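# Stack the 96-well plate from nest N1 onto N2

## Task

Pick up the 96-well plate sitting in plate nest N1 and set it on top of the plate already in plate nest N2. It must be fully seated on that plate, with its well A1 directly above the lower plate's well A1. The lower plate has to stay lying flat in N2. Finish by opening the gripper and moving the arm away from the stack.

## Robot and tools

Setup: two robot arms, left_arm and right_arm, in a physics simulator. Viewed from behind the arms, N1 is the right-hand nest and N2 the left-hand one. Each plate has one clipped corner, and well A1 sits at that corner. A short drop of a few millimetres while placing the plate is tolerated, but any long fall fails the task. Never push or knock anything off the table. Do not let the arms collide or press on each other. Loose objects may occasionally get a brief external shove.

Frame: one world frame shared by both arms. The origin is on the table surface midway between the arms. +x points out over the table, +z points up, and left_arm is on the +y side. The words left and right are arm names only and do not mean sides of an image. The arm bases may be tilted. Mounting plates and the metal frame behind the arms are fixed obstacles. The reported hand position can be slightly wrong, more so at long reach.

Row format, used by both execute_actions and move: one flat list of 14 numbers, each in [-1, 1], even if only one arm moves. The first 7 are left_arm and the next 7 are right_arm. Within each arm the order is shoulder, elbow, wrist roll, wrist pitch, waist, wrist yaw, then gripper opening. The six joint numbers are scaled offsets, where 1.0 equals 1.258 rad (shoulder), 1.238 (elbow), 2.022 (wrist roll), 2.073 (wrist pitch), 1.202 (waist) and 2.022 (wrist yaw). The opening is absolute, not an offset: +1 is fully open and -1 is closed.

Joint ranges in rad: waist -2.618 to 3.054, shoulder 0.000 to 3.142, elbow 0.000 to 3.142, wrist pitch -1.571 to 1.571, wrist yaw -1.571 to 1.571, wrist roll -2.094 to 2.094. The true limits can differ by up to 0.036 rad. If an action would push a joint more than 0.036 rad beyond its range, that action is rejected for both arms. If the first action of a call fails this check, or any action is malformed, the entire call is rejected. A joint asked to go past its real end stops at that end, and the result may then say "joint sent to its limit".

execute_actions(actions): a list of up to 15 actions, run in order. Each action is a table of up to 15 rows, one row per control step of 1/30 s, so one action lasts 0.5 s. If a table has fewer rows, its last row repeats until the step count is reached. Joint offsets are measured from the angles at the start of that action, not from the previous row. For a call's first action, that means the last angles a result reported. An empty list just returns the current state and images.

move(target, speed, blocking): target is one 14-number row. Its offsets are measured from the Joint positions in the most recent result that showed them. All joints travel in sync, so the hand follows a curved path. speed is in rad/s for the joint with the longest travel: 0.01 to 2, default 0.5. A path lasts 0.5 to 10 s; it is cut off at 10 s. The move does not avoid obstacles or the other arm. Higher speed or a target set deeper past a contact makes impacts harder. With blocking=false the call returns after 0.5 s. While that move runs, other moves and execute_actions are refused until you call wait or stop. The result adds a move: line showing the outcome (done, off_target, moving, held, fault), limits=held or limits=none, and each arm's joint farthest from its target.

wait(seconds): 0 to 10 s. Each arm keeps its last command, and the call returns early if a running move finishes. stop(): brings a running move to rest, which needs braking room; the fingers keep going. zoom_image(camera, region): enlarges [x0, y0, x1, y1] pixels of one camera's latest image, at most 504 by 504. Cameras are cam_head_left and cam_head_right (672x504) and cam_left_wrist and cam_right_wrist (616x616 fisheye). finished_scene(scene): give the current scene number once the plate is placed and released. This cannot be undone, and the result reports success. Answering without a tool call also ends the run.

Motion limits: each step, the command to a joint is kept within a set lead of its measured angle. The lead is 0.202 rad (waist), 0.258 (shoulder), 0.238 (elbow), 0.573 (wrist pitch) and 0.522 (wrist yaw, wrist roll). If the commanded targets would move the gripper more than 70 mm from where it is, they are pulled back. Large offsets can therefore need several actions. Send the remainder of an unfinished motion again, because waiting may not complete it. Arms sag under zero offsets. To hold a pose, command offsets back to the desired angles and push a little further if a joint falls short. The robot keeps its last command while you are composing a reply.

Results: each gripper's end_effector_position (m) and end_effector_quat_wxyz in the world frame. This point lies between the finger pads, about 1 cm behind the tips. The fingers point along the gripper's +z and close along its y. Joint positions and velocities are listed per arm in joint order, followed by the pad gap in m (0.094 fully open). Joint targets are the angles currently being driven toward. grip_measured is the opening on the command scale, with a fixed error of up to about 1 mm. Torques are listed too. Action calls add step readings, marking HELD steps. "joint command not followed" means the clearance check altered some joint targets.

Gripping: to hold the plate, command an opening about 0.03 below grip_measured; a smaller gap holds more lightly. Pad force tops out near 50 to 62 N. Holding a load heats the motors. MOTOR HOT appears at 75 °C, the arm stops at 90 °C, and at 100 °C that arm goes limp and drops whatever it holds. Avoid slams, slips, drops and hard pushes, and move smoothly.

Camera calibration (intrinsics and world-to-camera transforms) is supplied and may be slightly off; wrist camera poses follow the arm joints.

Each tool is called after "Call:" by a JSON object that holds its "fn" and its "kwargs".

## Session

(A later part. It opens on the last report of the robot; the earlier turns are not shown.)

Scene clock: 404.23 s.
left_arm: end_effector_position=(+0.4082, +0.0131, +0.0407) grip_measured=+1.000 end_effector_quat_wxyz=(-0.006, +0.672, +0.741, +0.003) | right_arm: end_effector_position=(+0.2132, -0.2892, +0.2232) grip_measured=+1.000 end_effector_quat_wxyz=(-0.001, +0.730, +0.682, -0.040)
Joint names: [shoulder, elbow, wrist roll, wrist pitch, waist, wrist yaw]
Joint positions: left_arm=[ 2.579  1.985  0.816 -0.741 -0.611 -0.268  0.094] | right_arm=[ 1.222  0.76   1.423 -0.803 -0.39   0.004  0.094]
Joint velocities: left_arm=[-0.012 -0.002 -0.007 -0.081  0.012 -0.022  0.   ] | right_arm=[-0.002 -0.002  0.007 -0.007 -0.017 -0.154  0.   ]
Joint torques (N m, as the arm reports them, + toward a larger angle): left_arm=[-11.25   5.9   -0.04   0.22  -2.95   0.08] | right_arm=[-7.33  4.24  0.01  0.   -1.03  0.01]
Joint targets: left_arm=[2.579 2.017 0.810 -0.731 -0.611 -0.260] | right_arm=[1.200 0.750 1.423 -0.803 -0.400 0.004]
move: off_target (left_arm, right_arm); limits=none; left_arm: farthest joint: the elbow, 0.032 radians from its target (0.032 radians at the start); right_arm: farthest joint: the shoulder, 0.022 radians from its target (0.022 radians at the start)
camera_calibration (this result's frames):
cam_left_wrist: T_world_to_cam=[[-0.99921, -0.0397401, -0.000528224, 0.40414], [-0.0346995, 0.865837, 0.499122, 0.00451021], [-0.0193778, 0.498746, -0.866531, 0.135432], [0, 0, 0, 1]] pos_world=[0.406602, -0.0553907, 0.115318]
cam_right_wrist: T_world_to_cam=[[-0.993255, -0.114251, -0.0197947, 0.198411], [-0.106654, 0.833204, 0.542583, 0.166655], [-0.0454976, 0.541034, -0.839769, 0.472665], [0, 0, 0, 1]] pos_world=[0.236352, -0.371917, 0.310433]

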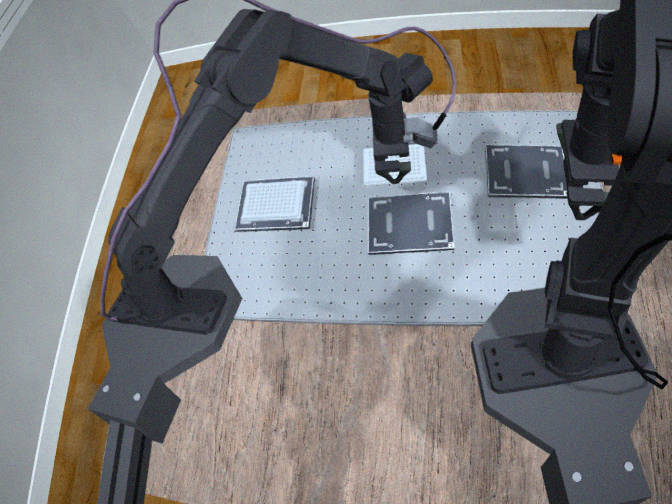

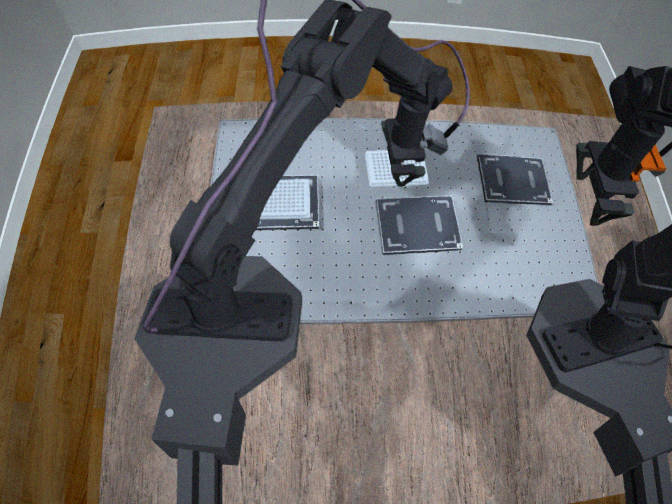

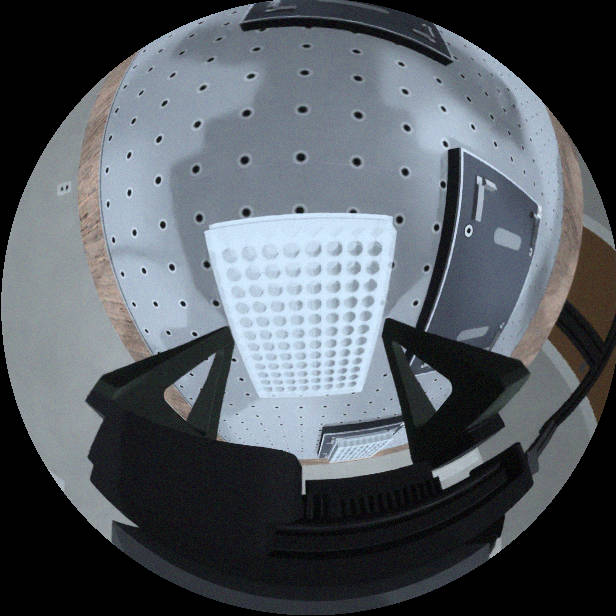

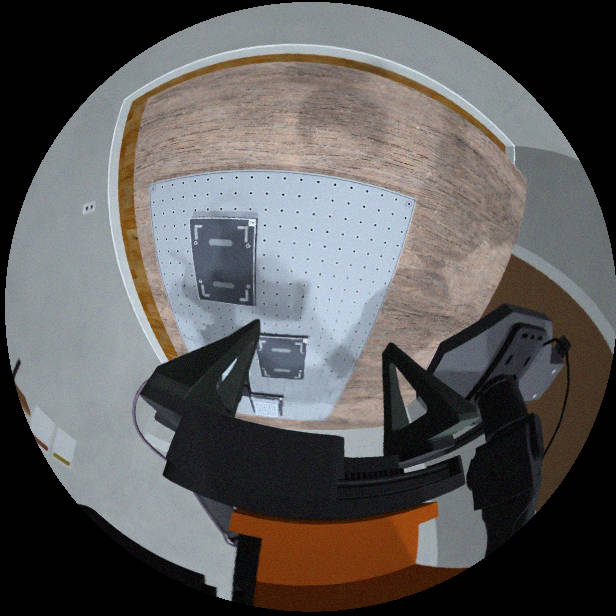

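Call:
{"fn": "execute_actions", "kwargs": {"actions": [[[0.0,0.026,-0.003,0.0095,0,0.004,0.86,-0.0175,-0.008,0,0,-0.008,0,1]]]}}

Scene clock: 411.50 s.
left_arm: end_effector_position=(+0.4099, +0.0118, +0.0407) grip_measured=+0.863 end_effector_quat_wxyz=(-0.002, +0.671, +0.742, +0.003) | right_arm: end_effector_position=(+0.2132, -0.2892, +0.2232) grip_measured=+1.000 end_effector_quat_wxyz=(-0.001, +0.730, +0.682, -0.040)
Joint names: [shoulder, elbow, wrist roll, wrist pitch, waist, wrist yaw]
Joint positions: left_arm=[ 2.579  1.985  0.816 -0.732 -0.611 -0.268  0.088] | right_arm=[ 1.222  0.76   1.423 -0.803 -0.39   0.004  0.094]
Joint velocities: left_arm=[-0.012 -0.012 -0.007  0.022 -0.007  0.051 -0.   ] | right_arm=[-0.002  0.007  0.037 -0.007  0.007 -0.037  0.   ]
Joint torques (N m, as the arm reports them, + toward a larger angle): left_arm=[-11.27   5.9   -0.04   0.23  -2.96   0.08] | right_arm=[-7.32  4.28  0.02  0.01 -1.03  0.01]
Joint targets: left_arm=[2.579 2.017 0.809 -0.721 -0.611 -0.260] | right_arm=[1.200 0.750 1.423 -0.803 -0.400 0.004]
Step readings (joint positions):
0: left_arm=[2.579 1.985 0.816 -0.740 -0.611 -0.268] | right_arm=[1.222 0.760 1.423 -0.803 -0.390 0.004]
1: left_arm=[2.579 1.985 0.816 -0.740 -0.611 -0.268] | right_arm=[1.222 0.760 1.423 -0.803 -0.390 0.004]
2: left_arm=[2.579 1.985 0.816 -0.738 -0.611 -0.268] | right_arm=[1.222 0.760 1.423 -0.803 -0.390 0.004]
4: left_arm=[2.579 1.985 0.816 -0.735 -0.611 -0.268] | right_arm=[1.222 0.760 1.423 -0.803 -0.390 0.004]
8: left_arm=[2.579 1.985 0.816 -0.732 -0.611 -0.268] | right_arm=[1.222 0.760 1.423 -0.803 -0.390 0.004]
15: Joint positions above
camera_calibration (this result's frames):
cam_left_wrist: T_world_to_cam=[[-0.999092, -0.0420181, -0.00704126, 0.406015], [-0.0400024, 0.868314, 0.4944, 0.00803738], [-0.0146597, 0.494233, -0.869206, 0.134323], [0, 0, 0, 1]] pos_world=[0.407937, -0.056306, 0.11564]
cam_right_wrist: T_world_to_cam=[[-0.993255, -0.114251, -0.0197947, 0.198411], [-0.106654, 0.833204, 0.542583, 0.166655], [-0.0454976, 0.541034, -0.839769, 0.472665], [0, 0, 0, 1]] pos_world=[0.236352, -0.371917, 0.310433]

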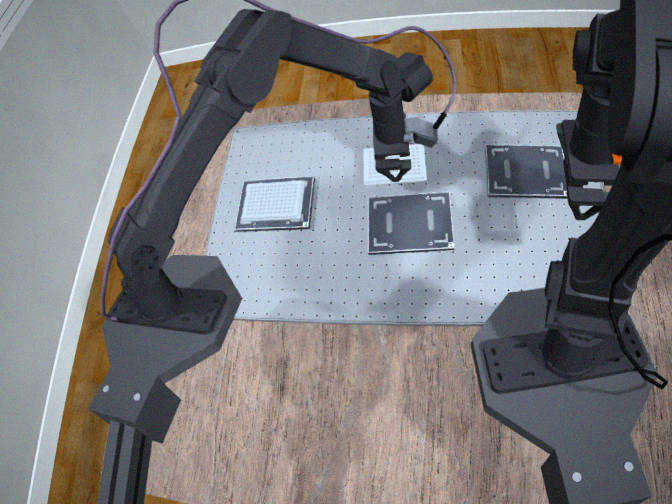

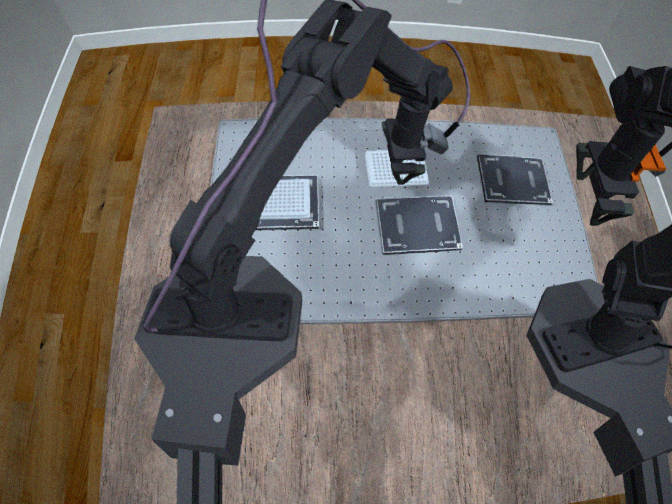

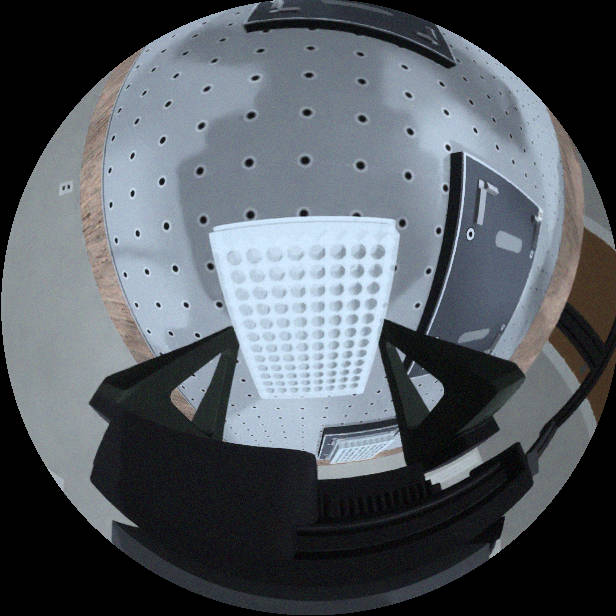

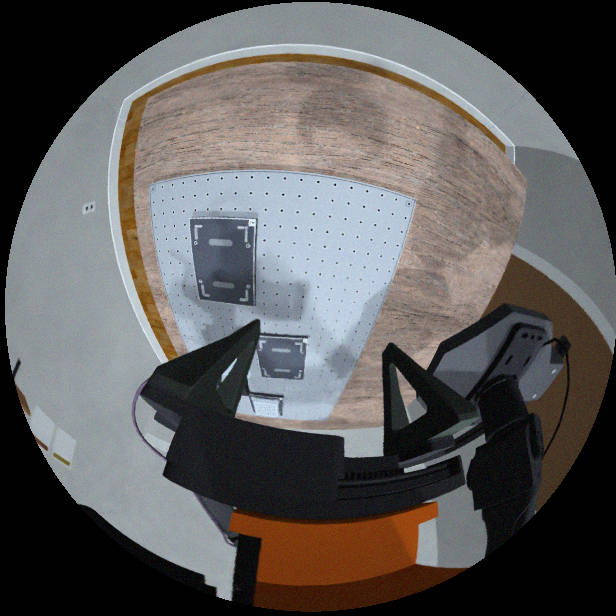

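Call:
{"fn": "execute_actions", "kwargs": {"actions": [[[0.0,0.026,-0.003,0.005,0,0.004,0.76,-0.0175,-0.008,0,0,-0.008,0,1]],[[0.0,0.026,-0.003,0.005,0,0.004,0.66,-0.0175,-0.008,0,0,-0.008,0,1]]]}}

Scene clock: 415.13 s.
left_arm: end_effector_position=(+0.4107, +0.0111, +0.0407) grip_measured=+0.705 end_effector_quat_wxyz=(-0.000, +0.670, +0.742, +0.004) | right_arm: end_effector_position=(+0.2132, -0.2892, +0.2232) grip_measured=+1.000 end_effector_quat_wxyz=(-0.001, +0.730, +0.682, -0.040)
Joint names: [shoulder, elbow, wrist roll, wrist pitch, waist, wrist yaw]
Joint positions: left_arm=[ 2.579  1.985  0.815 -0.728 -0.611 -0.268  0.08 ] | right_arm=[ 1.222  0.76   1.423 -0.803 -0.39   0.004  0.094]
Joint velocities: left_arm=[ 0.012 -0.007  0.007 -0.037  0.002  0.007  0.   ] | right_arm=[ 0.002  0.002 -0.051 -0.051 -0.022 -0.037  0.   ]
Joint torques (N m, as the arm reports them, + toward a larger angle): left_arm=[-11.3    5.93  -0.05   0.19  -2.96   0.08] | right_arm=[-7.34  4.27  0.01  0.01 -1.05  0.01]
Joint targets: left_arm=[2.579 2.017 0.809 -0.721 -0.611 -0.260] | right_arm=[1.200 0.750 1.423 -0.803 -0.400 0.004]
Step readings (joint positions; steps 1 to 15: 1st action; 16 to 30: 2nd action):
0: left_arm=[2.579 1.985 0.816 -0.732 -0.611 -0.268] | right_arm=[1.222 0.760 1.423 -0.803 -0.390 0.004]
1: left_arm=[2.579 1.985 0.816 -0.732 -0.611 -0.268] | right_arm=[1.222 0.760 1.423 -0.803 -0.390 0.004]
2: left_arm=[2.579 1.985 0.815 -0.732 -0.611 -0.268] | right_arm=[1.222 0.760 1.423 -0.803 -0.390 0.004]
4: left_arm=[2.579 1.985 0.815 -0.731 -0.611 -0.268] | right_arm=[1.222 0.760 1.423 -0.803 -0.390 0.004]
8: left_arm=[2.579 1.985 0.815 -0.731 -0.611 -0.268] | right_arm=[1.222 0.760 1.423 -0.803 -0.390 0.004]
15: left_arm=[2.579 1.985 0.815 -0.731 -0.611 -0.268] | right_arm=[1.222 0.760 1.423 -0.803 -0.390 0.004]
16: left_arm=[2.579 1.985 0.815 -0.731 -0.611 -0.268] | right_arm=[1.222 0.760 1.423 -0.803 -0.390 0.004]
17: left_arm=[2.579 1.985 0.815 -0.731 -0.611 -0.268] | right_arm=[1.222 0.760 1.423 -0.803 -0.390 0.004]
19: left_arm=[2.579 1.985 0.815 -0.728 -0.611 -0.268] | right_arm=[1.222 0.760 1.423 -0.803 -0.390 0.004]
23: left_arm=[2.579 1.985 0.815 -0.728 -0.611 -0.268] | right_arm=[1.222 0.760 1.423 -0.803 -0.390 0.004]
30: Joint positions above
camera_calibration (this result's frames):
cam_left_wrist: T_world_to_cam=[[-0.999002, -0.0435004, -0.0101537, 0.406901], [-0.0428619, 0.86947, 0.492123, 0.00986248], [-0.0125792, 0.492067, -0.870467, 0.13386], [0, 0, 0, 1]] pos_world=[0.408602, -0.0567427, 0.115798]
cam_right_wrist: T_world_to_cam=[[-0.993255, -0.114251, -0.0197947, 0.198411], [-0.106654, 0.833204, 0.542583, 0.166655], [-0.0454976, 0.541034, -0.839769, 0.472665], [0, 0, 0, 1]] pos_world=[0.236352, -0.371917, 0.310433]

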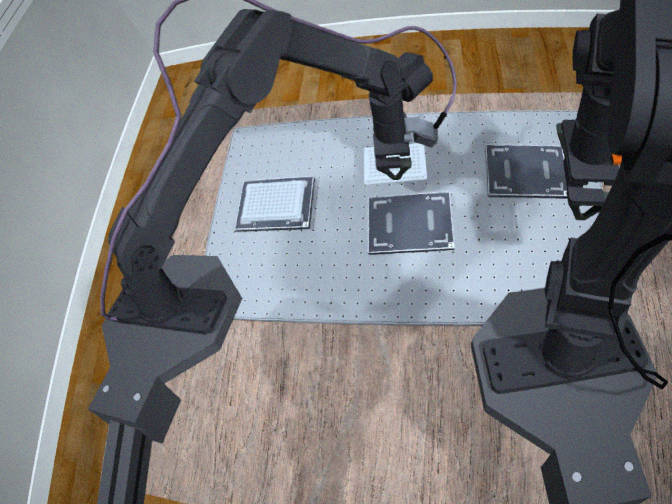

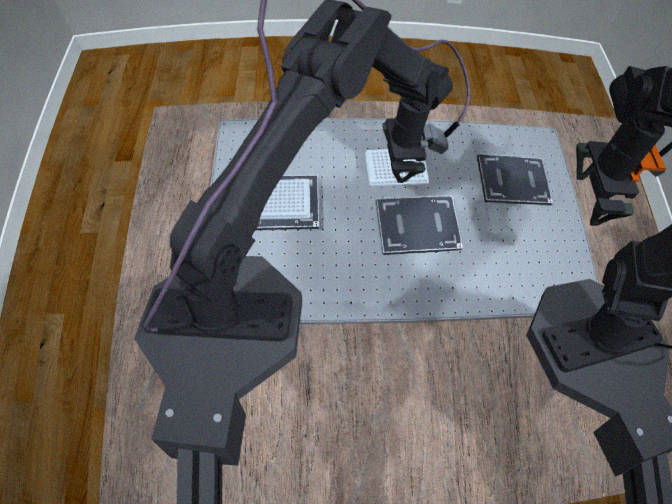

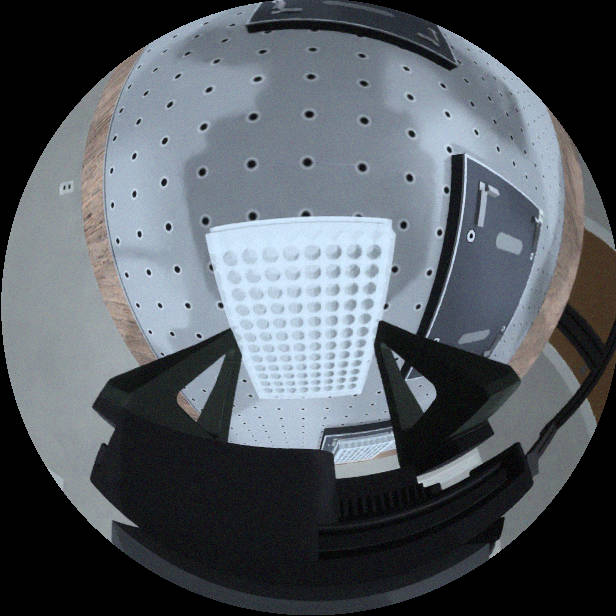

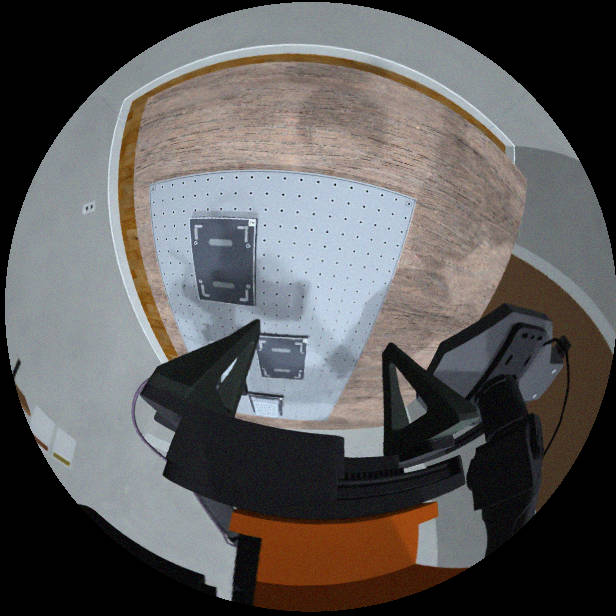

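Call:
{"fn": "zoom_image", "kwargs": {"camera": "cam_left_wrist", "region": [190, 200, 430, 410]}}

Region (190, 200, 430, 410) of cam_left_wrist's 616x616 image, scaled by 2.100, with more detail than that image has; it fills the top 441 rows of this view, and the rest is white.

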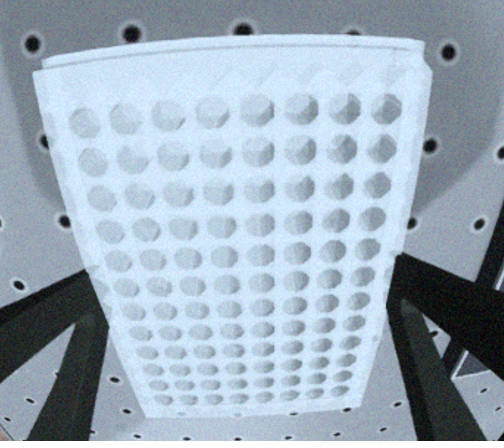

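Call:
{"fn": "execute_actions", "kwargs": {"actions": [[[-0.016,0.026,0,0,0,0,0.67,-0.0175,-0.008,0,0,-0.008,0,1]]]}}

Call:
{"fn": "move", "kwargs": {"target": [-0.137,0.026,0,-0.0835,0,0,0.67,-0.0175,-0.008,0,0,-0.008,0,1], "speed": 0.15}}

Scene clock: 468.30 s.
left_arm: end_effector_position=(+0.4107, +0.0111, +0.0407) grip_measured=+0.705 end_effector_quat_wxyz=(-0.000, +0.670, +0.742, +0.004) | right_arm: end_effector_position=(+0.2132, -0.2892, +0.2232) grip_measured=+1.000 end_effector_quat_wxyz=(-0.001, +0.730, +0.682, -0.040)
Joint names: [shoulder, elbow, wrist roll, wrist pitch, waist, wrist yaw]
Joint positions: left_arm=[ 2.579  1.985  0.815 -0.728 -0.611 -0.268  0.08 ] | right_arm=[ 1.222  0.76   1.423 -0.803 -0.39   0.004  0.094]
Joint velocities: left_arm=[ 0.012 -0.007  0.007 -0.037 -0.002 -0.037 -0.   ] | right_arm=[ 0.012 -0.007 -0.022 -0.066 -0.012 -0.037  0.   ]
Joint torques (N m, as the arm reports them, + toward a larger angle): left_arm=[-12.7    5.93   0.     0.13  -2.97   0.01] | right_arm=[-7.33  4.26  0.01  0.   -1.03  0.01]
Joint targets: left_arm=[2.559 2.017 0.815 -0.728 -0.611 -0.268] | right_arm=[1.200 0.750 1.423 -0.803 -0.400 0.004]
Step readings (joint positions):
0: left_arm=[2.579 1.985 0.815 -0.728 -0.611 -0.268] | right_arm=[1.222 0.760 1.423 -0.803 -0.390 0.004]
1: left_arm=[2.579 1.985 0.815 -0.728 -0.611 -0.268] | right_arm=[1.222 0.760 1.423 -0.803 -0.390 0.004]
2: left_arm=[2.579 1.985 0.815 -0.728 -0.611 -0.268] | right_arm=[1.222 0.760 1.423 -0.803 -0.390 0.004]
4: left_arm=[2.579 1.985 0.815 -0.728 -0.611 -0.268] | right_arm=[1.222 0.760 1.423 -0.803 -0.390 0.004]
8: left_arm=[2.579 1.985 0.815 -0.728 -0.611 -0.268] | right_arm=[1.222 0.760 1.423 -0.803 -0.390 0.004]
15: Joint positions above
camera_calibration (this result's frames):
cam_left_wrist: T_world_to_cam=[[-0.999002, -0.0435004, -0.0101537, 0.406901], [-0.0428619, 0.86947, 0.492123, 0.00986248], [-0.0125792, 0.492067, -0.870467, 0.13386], [0, 0, 0, 1]] pos_world=[0.408602, -0.0567427, 0.115798]
cam_right_wrist: T_world_to_cam=[[-0.993255, -0.114251, -0.0197947, 0.198411], [-0.106654, 0.833204, 0.542583, 0.166655], [-0.0454976, 0.541034, -0.839769, 0.472665], [0, 0, 0, 1]] pos_world=[0.236352, -0.371917, 0.310433]

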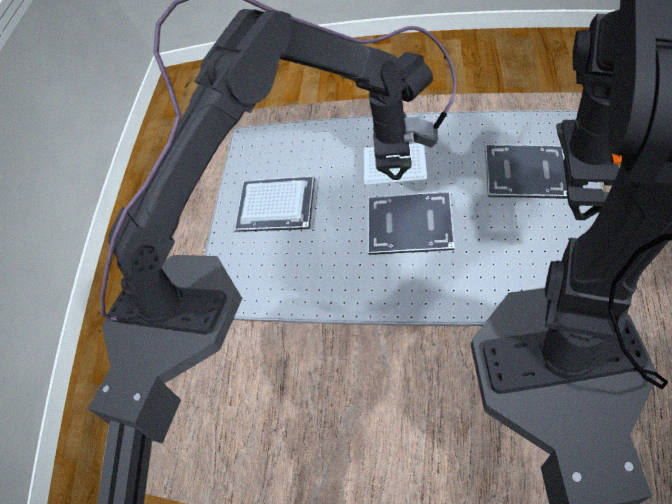

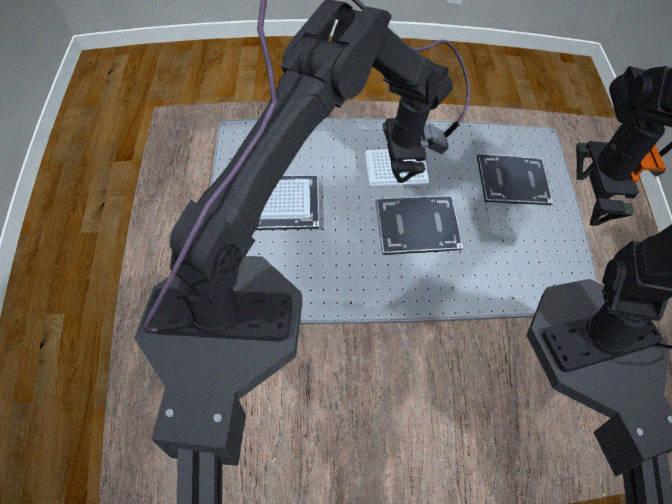

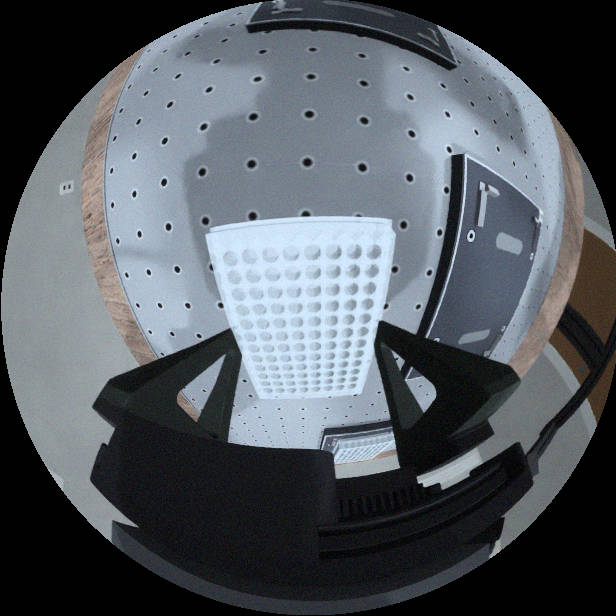

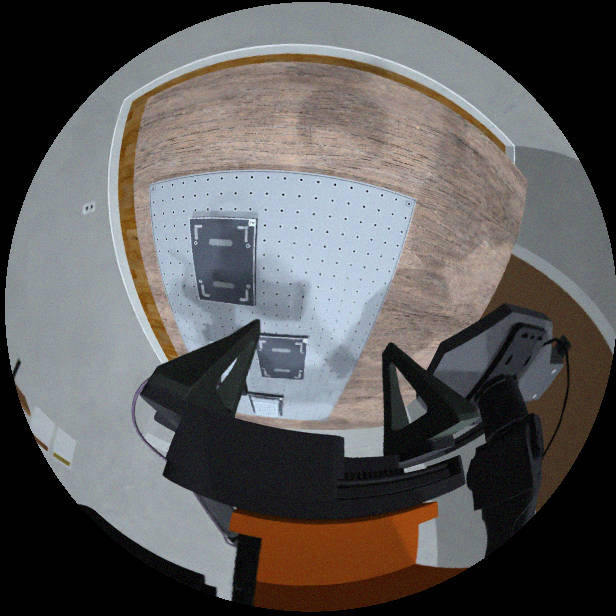

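Scene clock: 470.03 s.
left_arm: end_effector_position=(+0.4217, +0.0248, +0.1061) grip_measured=+0.705 end_effector_quat_wxyz=(-0.007, +0.672, +0.741, +0.003) | right_arm: end_effector_position=(+0.2132, -0.2892, +0.2232) grip_measured=+1.000 end_effector_quat_wxyz=(-0.001, +0.730, +0.682, -0.040)
Joint names: [shoulder, elbow, wrist roll, wrist pitch, waist, wrist yaw]
Joint positions: left_arm=[ 2.433  1.985  0.815 -0.889 -0.611 -0.268  0.08 ] | right_arm=[ 1.222  0.76   1.423 -0.803 -0.39   0.004  0.094]
Joint velocities: left_arm=[-0.012 -0.002  0.022 -0.037 -0.007 -0.066 -0.   ] | right_arm=[-0.002 -0.007 -0.022  0.007 -0.007 -0.037  0.   ]
Joint torques (N m, as the arm reports them, + toward a larger angle): left_arm=[-12.95   6.26   0.    -0.04  -2.85   0.01] | right_arm=[-7.34  4.25  0.01  0.   -1.04  0.01]
Joint targets: left_arm=[2.407 2.017 0.815 -0.901 -0.611 -0.268] | right_arm=[1.200 0.750 1.423 -0.803 -0.400 0.004]
move: off_target (left_arm, right_arm); limits=none; left_arm: farthest joint: the elbow, 0.032 radians from its target (0.032 radians at the start); right_arm: farthest joint: the shoulder, 0.022 radians from its target (0.022 radians at the start)
camera_calibration (this result's frames):
cam_left_wrist: T_world_to_cam=[[-0.999214, -0.0396254, 0.000638886, 0.417994], [-0.033988, 0.865128, 0.500398, -0.0382026], [-0.0203812, 0.499983, -0.865795, 0.186814], [0, 0, 0, 1]] pos_world=[0.420175, -0.0437905, 0.180592]
cam_right_wrist: T_world_to_cam=[[-0.993255, -0.114251, -0.0197947, 0.198411], [-0.106654, 0.833204, 0.542583, 0.166655], [-0.0454976, 0.541034, -0.839769, 0.472665], [0, 0, 0, 1]] pos_world=[0.236352, -0.371917, 0.310433]

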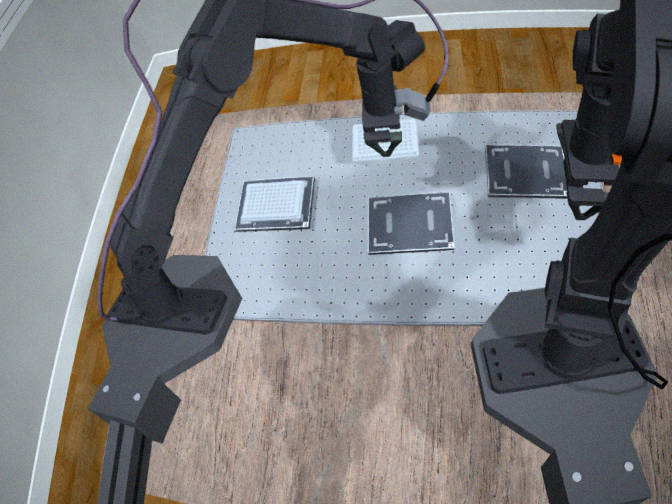

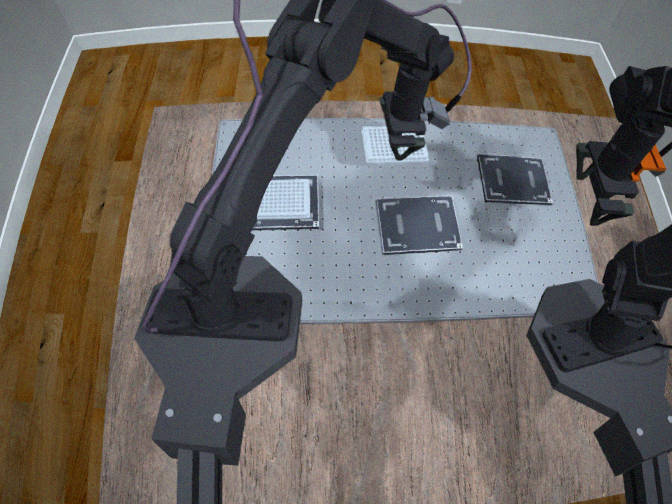

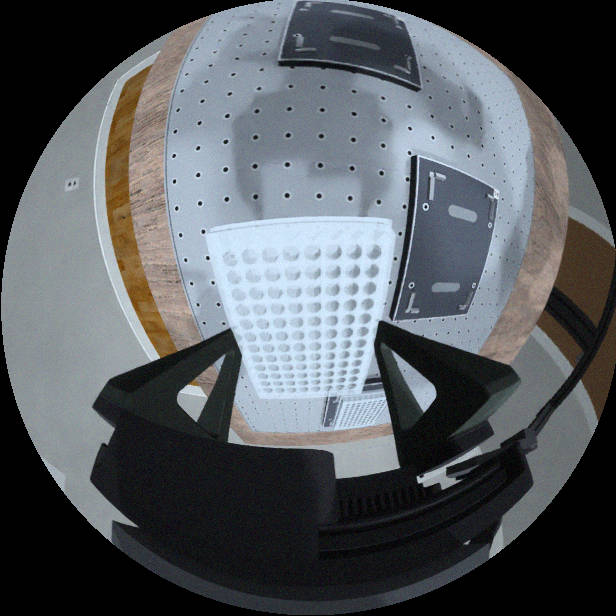

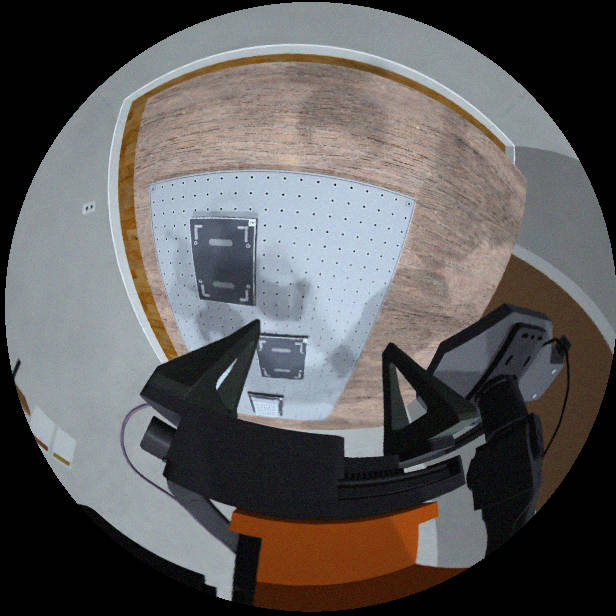

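Call:
{"fn": "execute_actions", "kwargs": {"actions": []}}

Scene clock: 484.27 s.
left_arm: end_effector_position=(+0.4216, +0.0249, +0.1061) grip_measured=+0.705 end_effector_quat_wxyz=(-0.008, +0.672, +0.741, +0.003) | right_arm: end_effector_position=(+0.2132, -0.2892, +0.2232) grip_measured=+1.000 end_effector_quat_wxyz=(-0.001, +0.730, +0.682, -0.040)
Joint names: [shoulder, elbow, wrist roll, wrist pitch, waist, wrist yaw]
Joint positions: left_arm=[ 2.433  1.985  0.815 -0.89  -0.611 -0.268  0.08 ] | right_arm=[ 1.222  0.76   1.423 -0.803 -0.39   0.004  0.094]
Joint velocities: left_arm=[-0.007 -0.002 -0.022  0.022 -0.012  0.051  0.   ] | right_arm=[-0.002  0.002  0.022 -0.007 -0.012 -0.022  0.   ]
Joint torques (N m, as the arm reports them, + toward a larger angle): left_arm=[-13.02   6.23   0.     0.    -2.85   0.01] | right_arm=[-7.34  4.27  0.01  0.   -1.05  0.01]
Joint targets: left_arm=[2.407 2.017 0.815 -0.901 -0.611 -0.268] | right_arm=[1.200 0.750 1.423 -0.803 -0.400 0.004]
camera_calibration (this result's frames):
cam_left_wrist: T_world_to_cam=[[-0.999222, -0.0394294, 0.00120588, 0.41779], [-0.0335251, 0.86491, 0.500805, -0.0385397], [-0.0207894, 0.500375, -0.865559, 0.186894], [0, 0, 0, 1]] pos_world=[0.420059, -0.0437106, 0.180565]
cam_right_wrist: T_world_to_cam=[[-0.993255, -0.114251, -0.0197947, 0.198411], [-0.106654, 0.833204, 0.542583, 0.166655], [-0.0454976, 0.541034, -0.839769, 0.472665], [0, 0, 0, 1]] pos_world=[0.236352, -0.371917, 0.310433]

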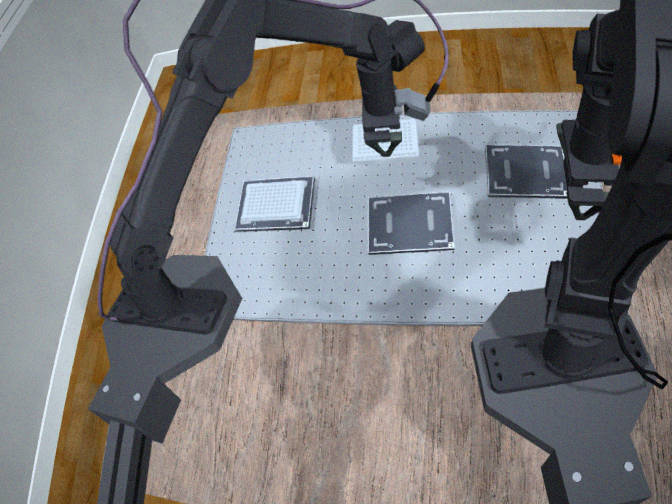

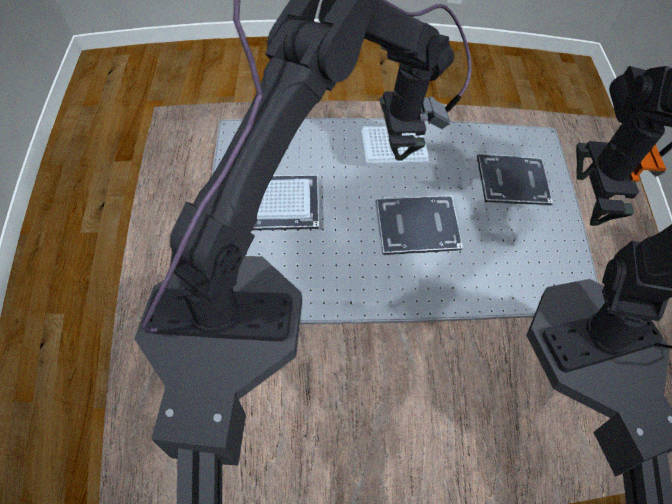

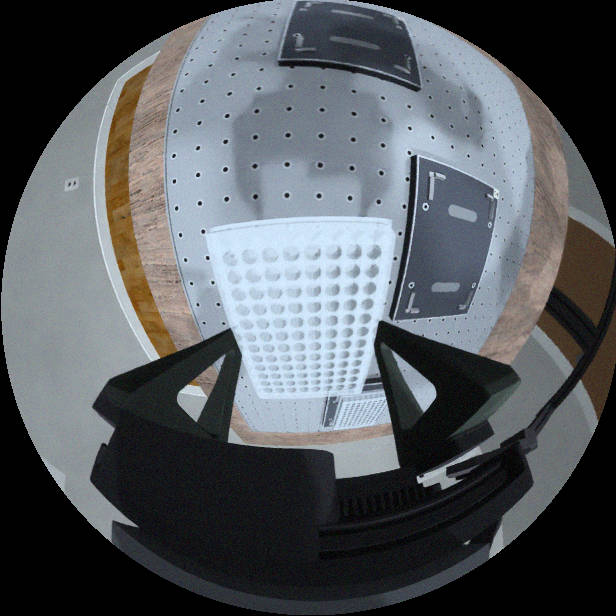

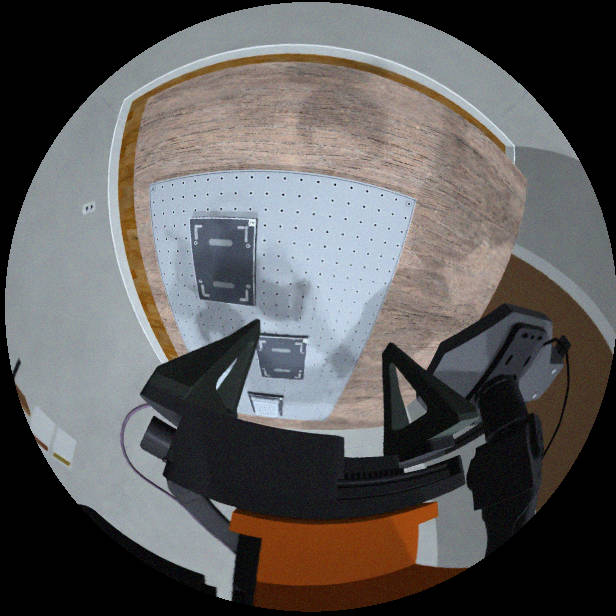

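Call:
{"fn": "move", "kwargs": {"target": [-0.560,-0.952,0.262,0.288,0.394,0.074,0.67,-0.0175,-0.008,0,0,-0.008,0,1], "speed": 0.6}}

Scene clock: 510.80 s.
left_arm: end_effector_position=(+0.3242, +0.2690, +0.1089) grip_measured=+0.705 end_effector_quat_wxyz=(-0.003, +0.693, +0.721, +0.004) | right_arm: end_effector_position=(+0.2132, -0.2892, +0.2232) grip_measured=+1.000 end_effector_quat_wxyz=(-0.001, +0.730, +0.682, -0.040)
Joint names: [shoulder, elbow, wrist roll, wrist pitch, waist, wrist yaw]
Joint positions: left_arm=[ 1.754  0.82   1.337 -0.299 -0.141 -0.132  0.08 ] | right_arm=[ 1.222  0.76   1.423 -0.803 -0.39   0.004  0.094]
Joint velocities: left_arm=[ 0.017  0.022  0.022  0.022  0.002 -0.007  0.   ] | right_arm=[-0.007  0.002 -0.081 -0.022 -0.002  0.022  0.   ]
Joint torques (N m, as the arm reports them, + toward a larger angle): left_arm=[-8.58  1.55  0.06  0.2  -0.54  0.16] | right_arm=[-7.29  4.25  0.02 -0.01 -1.04  0.02]
Joint targets: left_arm=[1.728 0.807 1.345 -0.293 -0.138 -0.118] | right_arm=[1.200 0.750 1.423 -0.803 -0.400 0.004]
move: off_target (left_arm, right_arm); limits=none; left_arm: farthest joint: the shoulder, 0.026 radians from its target (0.704 radians at the start); right_arm: farthest joint: the shoulder, 0.022 radians from its target (0.022 radians at the start)
camera_calibration (this result's frames):
cam_left_wrist: T_world_to_cam=[[-0.999778, 0.020105, -0.00623526, 0.315098], [0.0143589, 0.867982, 0.496388, -0.270209], [0.015392, 0.496189, -0.868078, 0.0548033], [0, 0, 0, 1]] pos_world=[0.318065, 0.201009, 0.183667]
cam_right_wrist: T_world_to_cam=[[-0.993255, -0.114251, -0.0197947, 0.198411], [-0.106654, 0.833204, 0.542583, 0.166655], [-0.0454976, 0.541034, -0.839769, 0.472665], [0, 0, 0, 1]] pos_world=[0.236352, -0.371917, 0.310433]

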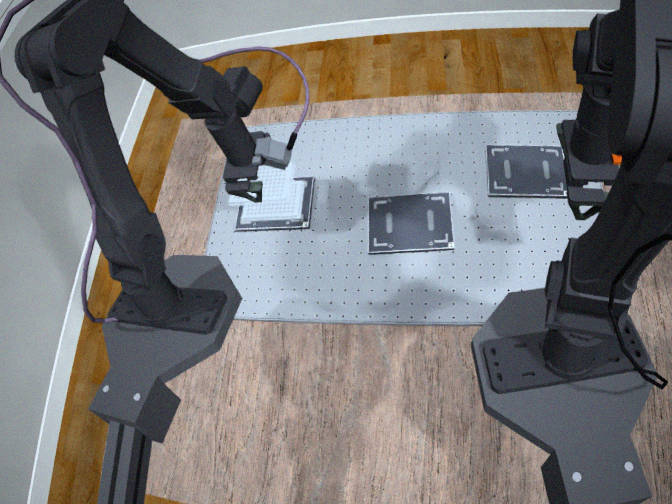

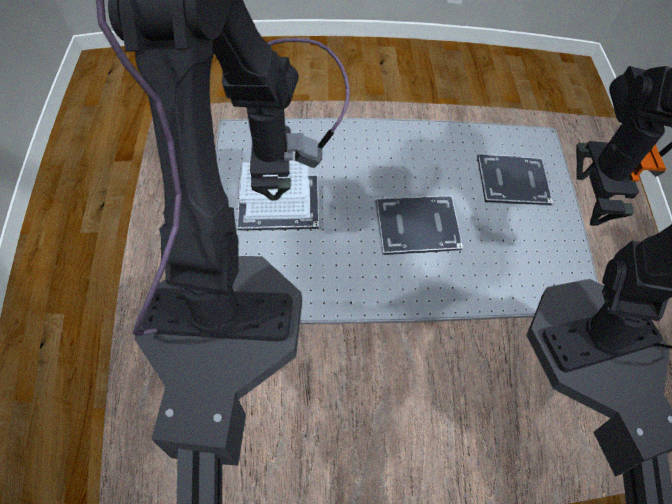

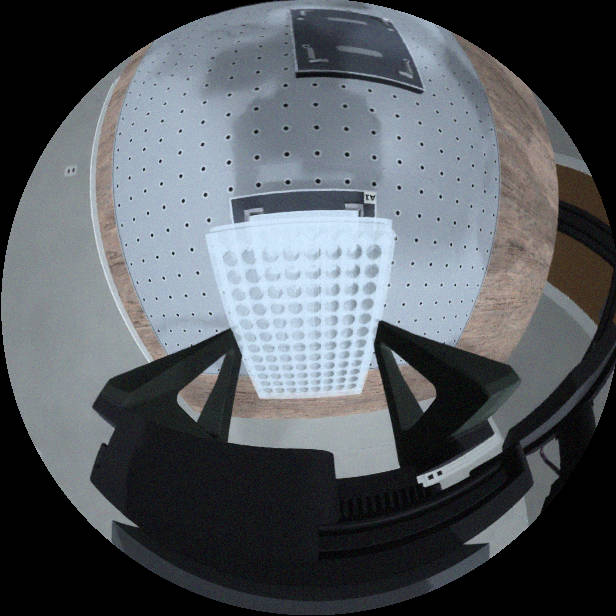

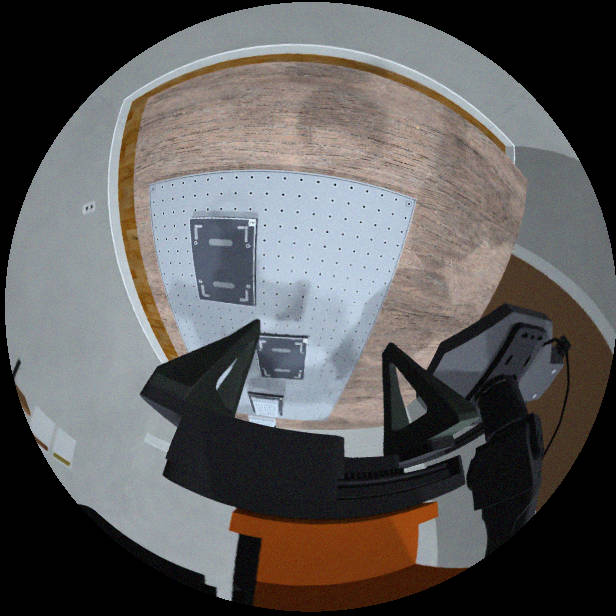

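Call:
{"fn": "move", "kwargs": {"target": [0.097,-0.010,0.0104,0.061,0.011,0.014,0.67,-0.0175,-0.008,0,0,-0.008,0,1], "speed": 0.15}}

Scene clock: 527.53 s.
left_arm: end_effector_position=(+0.3239, +0.2652, +0.0785) grip_measured=+0.705 end_effector_quat_wxyz=(+0.001, +0.696, +0.718, -0.000) | right_arm: end_effector_position=(+0.2132, -0.2892, +0.2232) grip_measured=+1.000 end_effector_quat_wxyz=(-0.001, +0.730, +0.682, -0.040)
Joint names: [shoulder, elbow, wrist roll, wrist pitch, waist, wrist yaw]
Joint positions: left_arm=[ 1.871  0.82   1.35  -0.179 -0.134 -0.118  0.08 ] | right_arm=[ 1.222  0.76   1.423 -0.803 -0.39   0.004  0.094]
Joint velocities: left_arm=[-0.002 -0.027  0.007 -0.037 -0.002 -0.125  0.   ] | right_arm=[-0.002  0.002 -0.007 -0.007 -0.012  0.022  0.   ]
Joint torques (N m, as the arm reports them, + toward a larger angle): left_arm=[-6.63  1.1   0.06  0.2  -0.4   0.14] | right_arm=[-7.31  4.26  0.01  0.   -1.01  0.01]
Joint targets: left_arm=[1.876 0.807 1.358 -0.173 -0.128 -0.104] | right_arm=[1.200 0.750 1.423 -0.803 -0.400 0.004]
move: off_target (right_arm); limits=none; left_arm: farthest joint: the wrist yaw, 0.015 radians from its target (0.029 radians at the start); right_arm: farthest joint: the shoulder, 0.022 radians from its target (0.022 radians at the start)
camera_calibration (this result's frames):
cam_left_wrist: T_world_to_cam=[[-0.999623, 0.0264933, -0.00715568, 0.313043], [0.0196824, 0.87385, 0.485798, -0.254256], [0.0191234, 0.485474, -0.874042, 0.0324208], [0, 0, 0, 1]] pos_world=[0.317309, 0.198148, 0.154094]
cam_right_wrist: T_world_to_cam=[[-0.993255, -0.114251, -0.0197947, 0.198411], [-0.106654, 0.833204, 0.542583, 0.166655], [-0.0454976, 0.541034, -0.839769, 0.472665], [0, 0, 0, 1]] pos_world=[0.236352, -0.371917, 0.310433]

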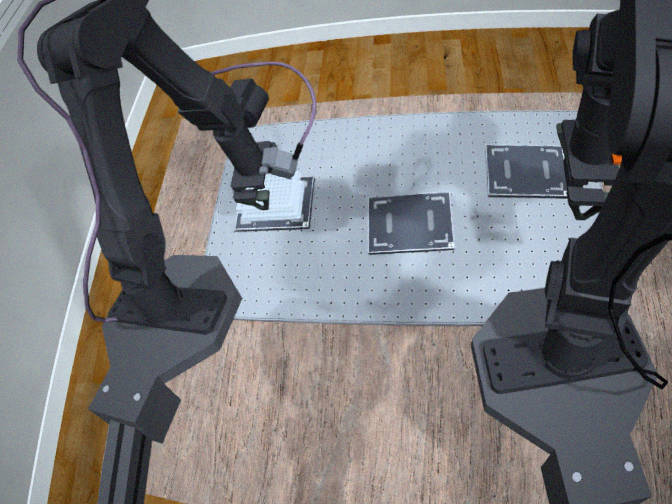

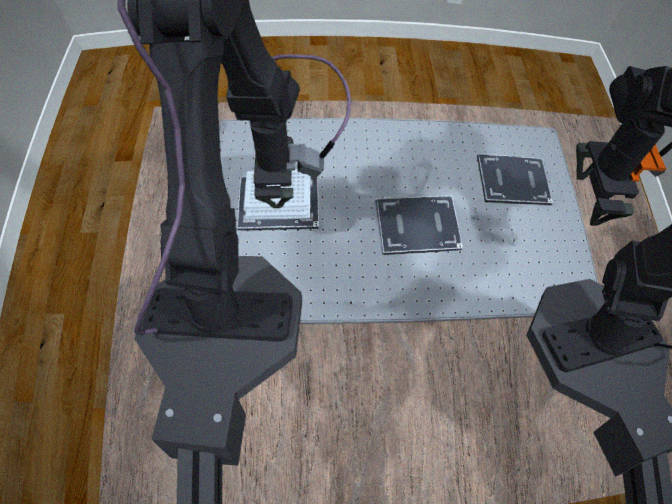

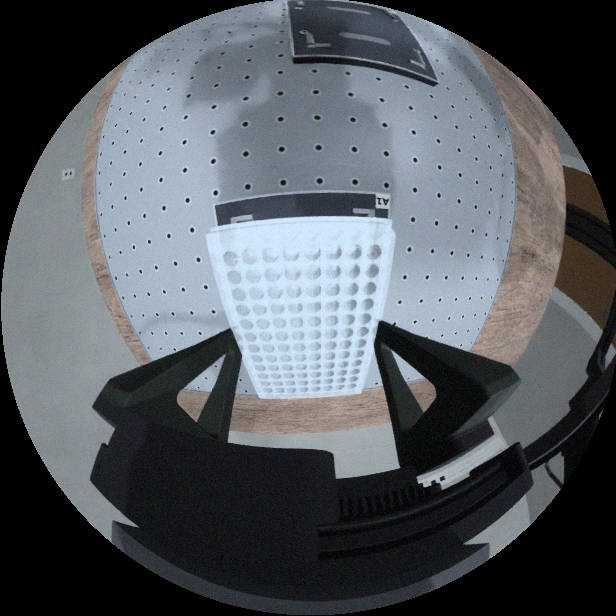

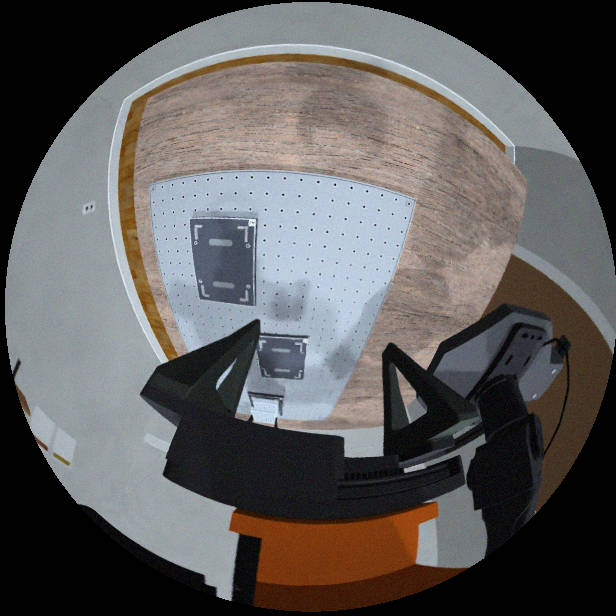

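Now at (0.3239, 0.2652, 0.0785). Let me check the alignment.

Call:
{"fn": "zoom_image", "kwargs": {"camera": "cam_left_wrist", "region": [190, 180, 410, 290]}}

Call:
{"fn": "zoom_image", "kwargs": {"camera": "cam_head_right", "region": [220, 150, 340, 240]}}

Call:
{"fn": "zoom_image", "kwargs": {"camera": "cam_head_left", "region": [220, 150, 340, 240]}}

Region (190, 180, 410, 290) of cam_left_wrist's 616x616 image, scaled by 2.291, with more detail than that image has.

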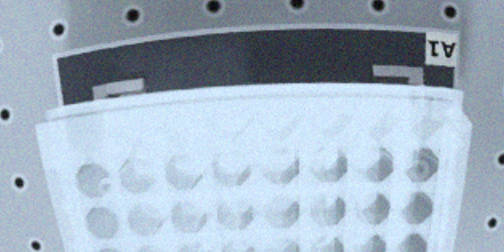

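Region (220, 150, 340, 240) of cam_head_right's 672x504 image, scaled by 4.200, with more detail than that image has; it fills the top 378 rows of this view, and the rest is white.

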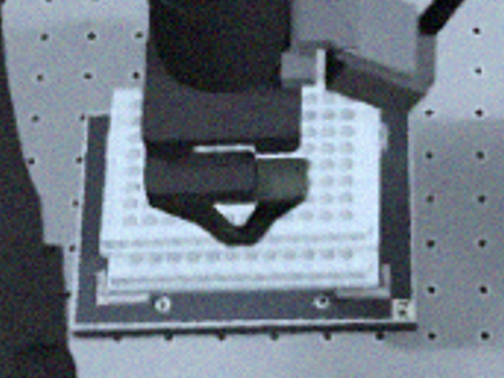

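Region (220, 150, 340, 240) of cam_head_left's 672x504 image, scaled by 4.200, with more detail than that image has; it fills the top 378 rows of this view, and the rest is white.

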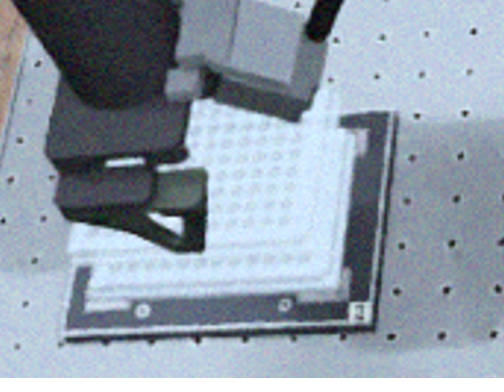

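Call:
{"fn": "zoom_image", "kwargs": {"camera": "cam_left_wrist", "region": [200, 195, 280, 255]}}

Call:
{"fn": "zoom_image", "kwargs": {"camera": "cam_left_wrist", "region": [330, 185, 410, 245]}}

Region (200, 195, 280, 255) of cam_left_wrist's 616x616 image, scaled by 6.300, with more detail than that image has; it fills the top 378 rows of this view, and the rest is white.

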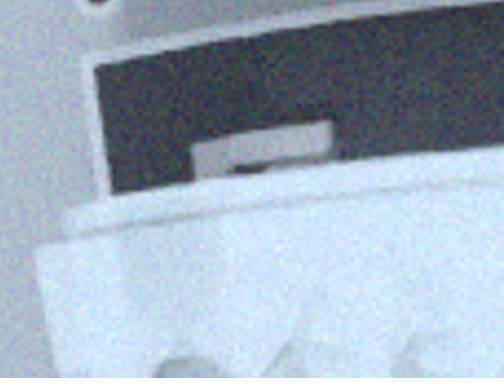

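Region (330, 185, 410, 245) of cam_left_wrist's 616x616 image, scaled by 6.300, with more detail than that image has; it fills the top 378 rows of this view, and the rest is white.

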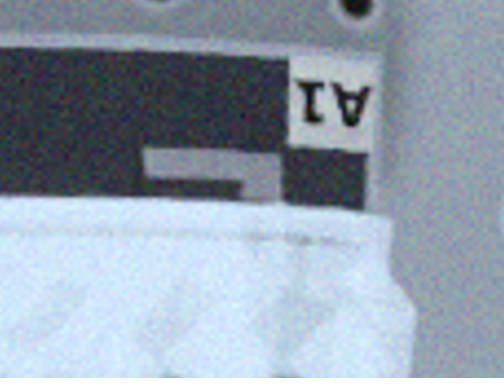

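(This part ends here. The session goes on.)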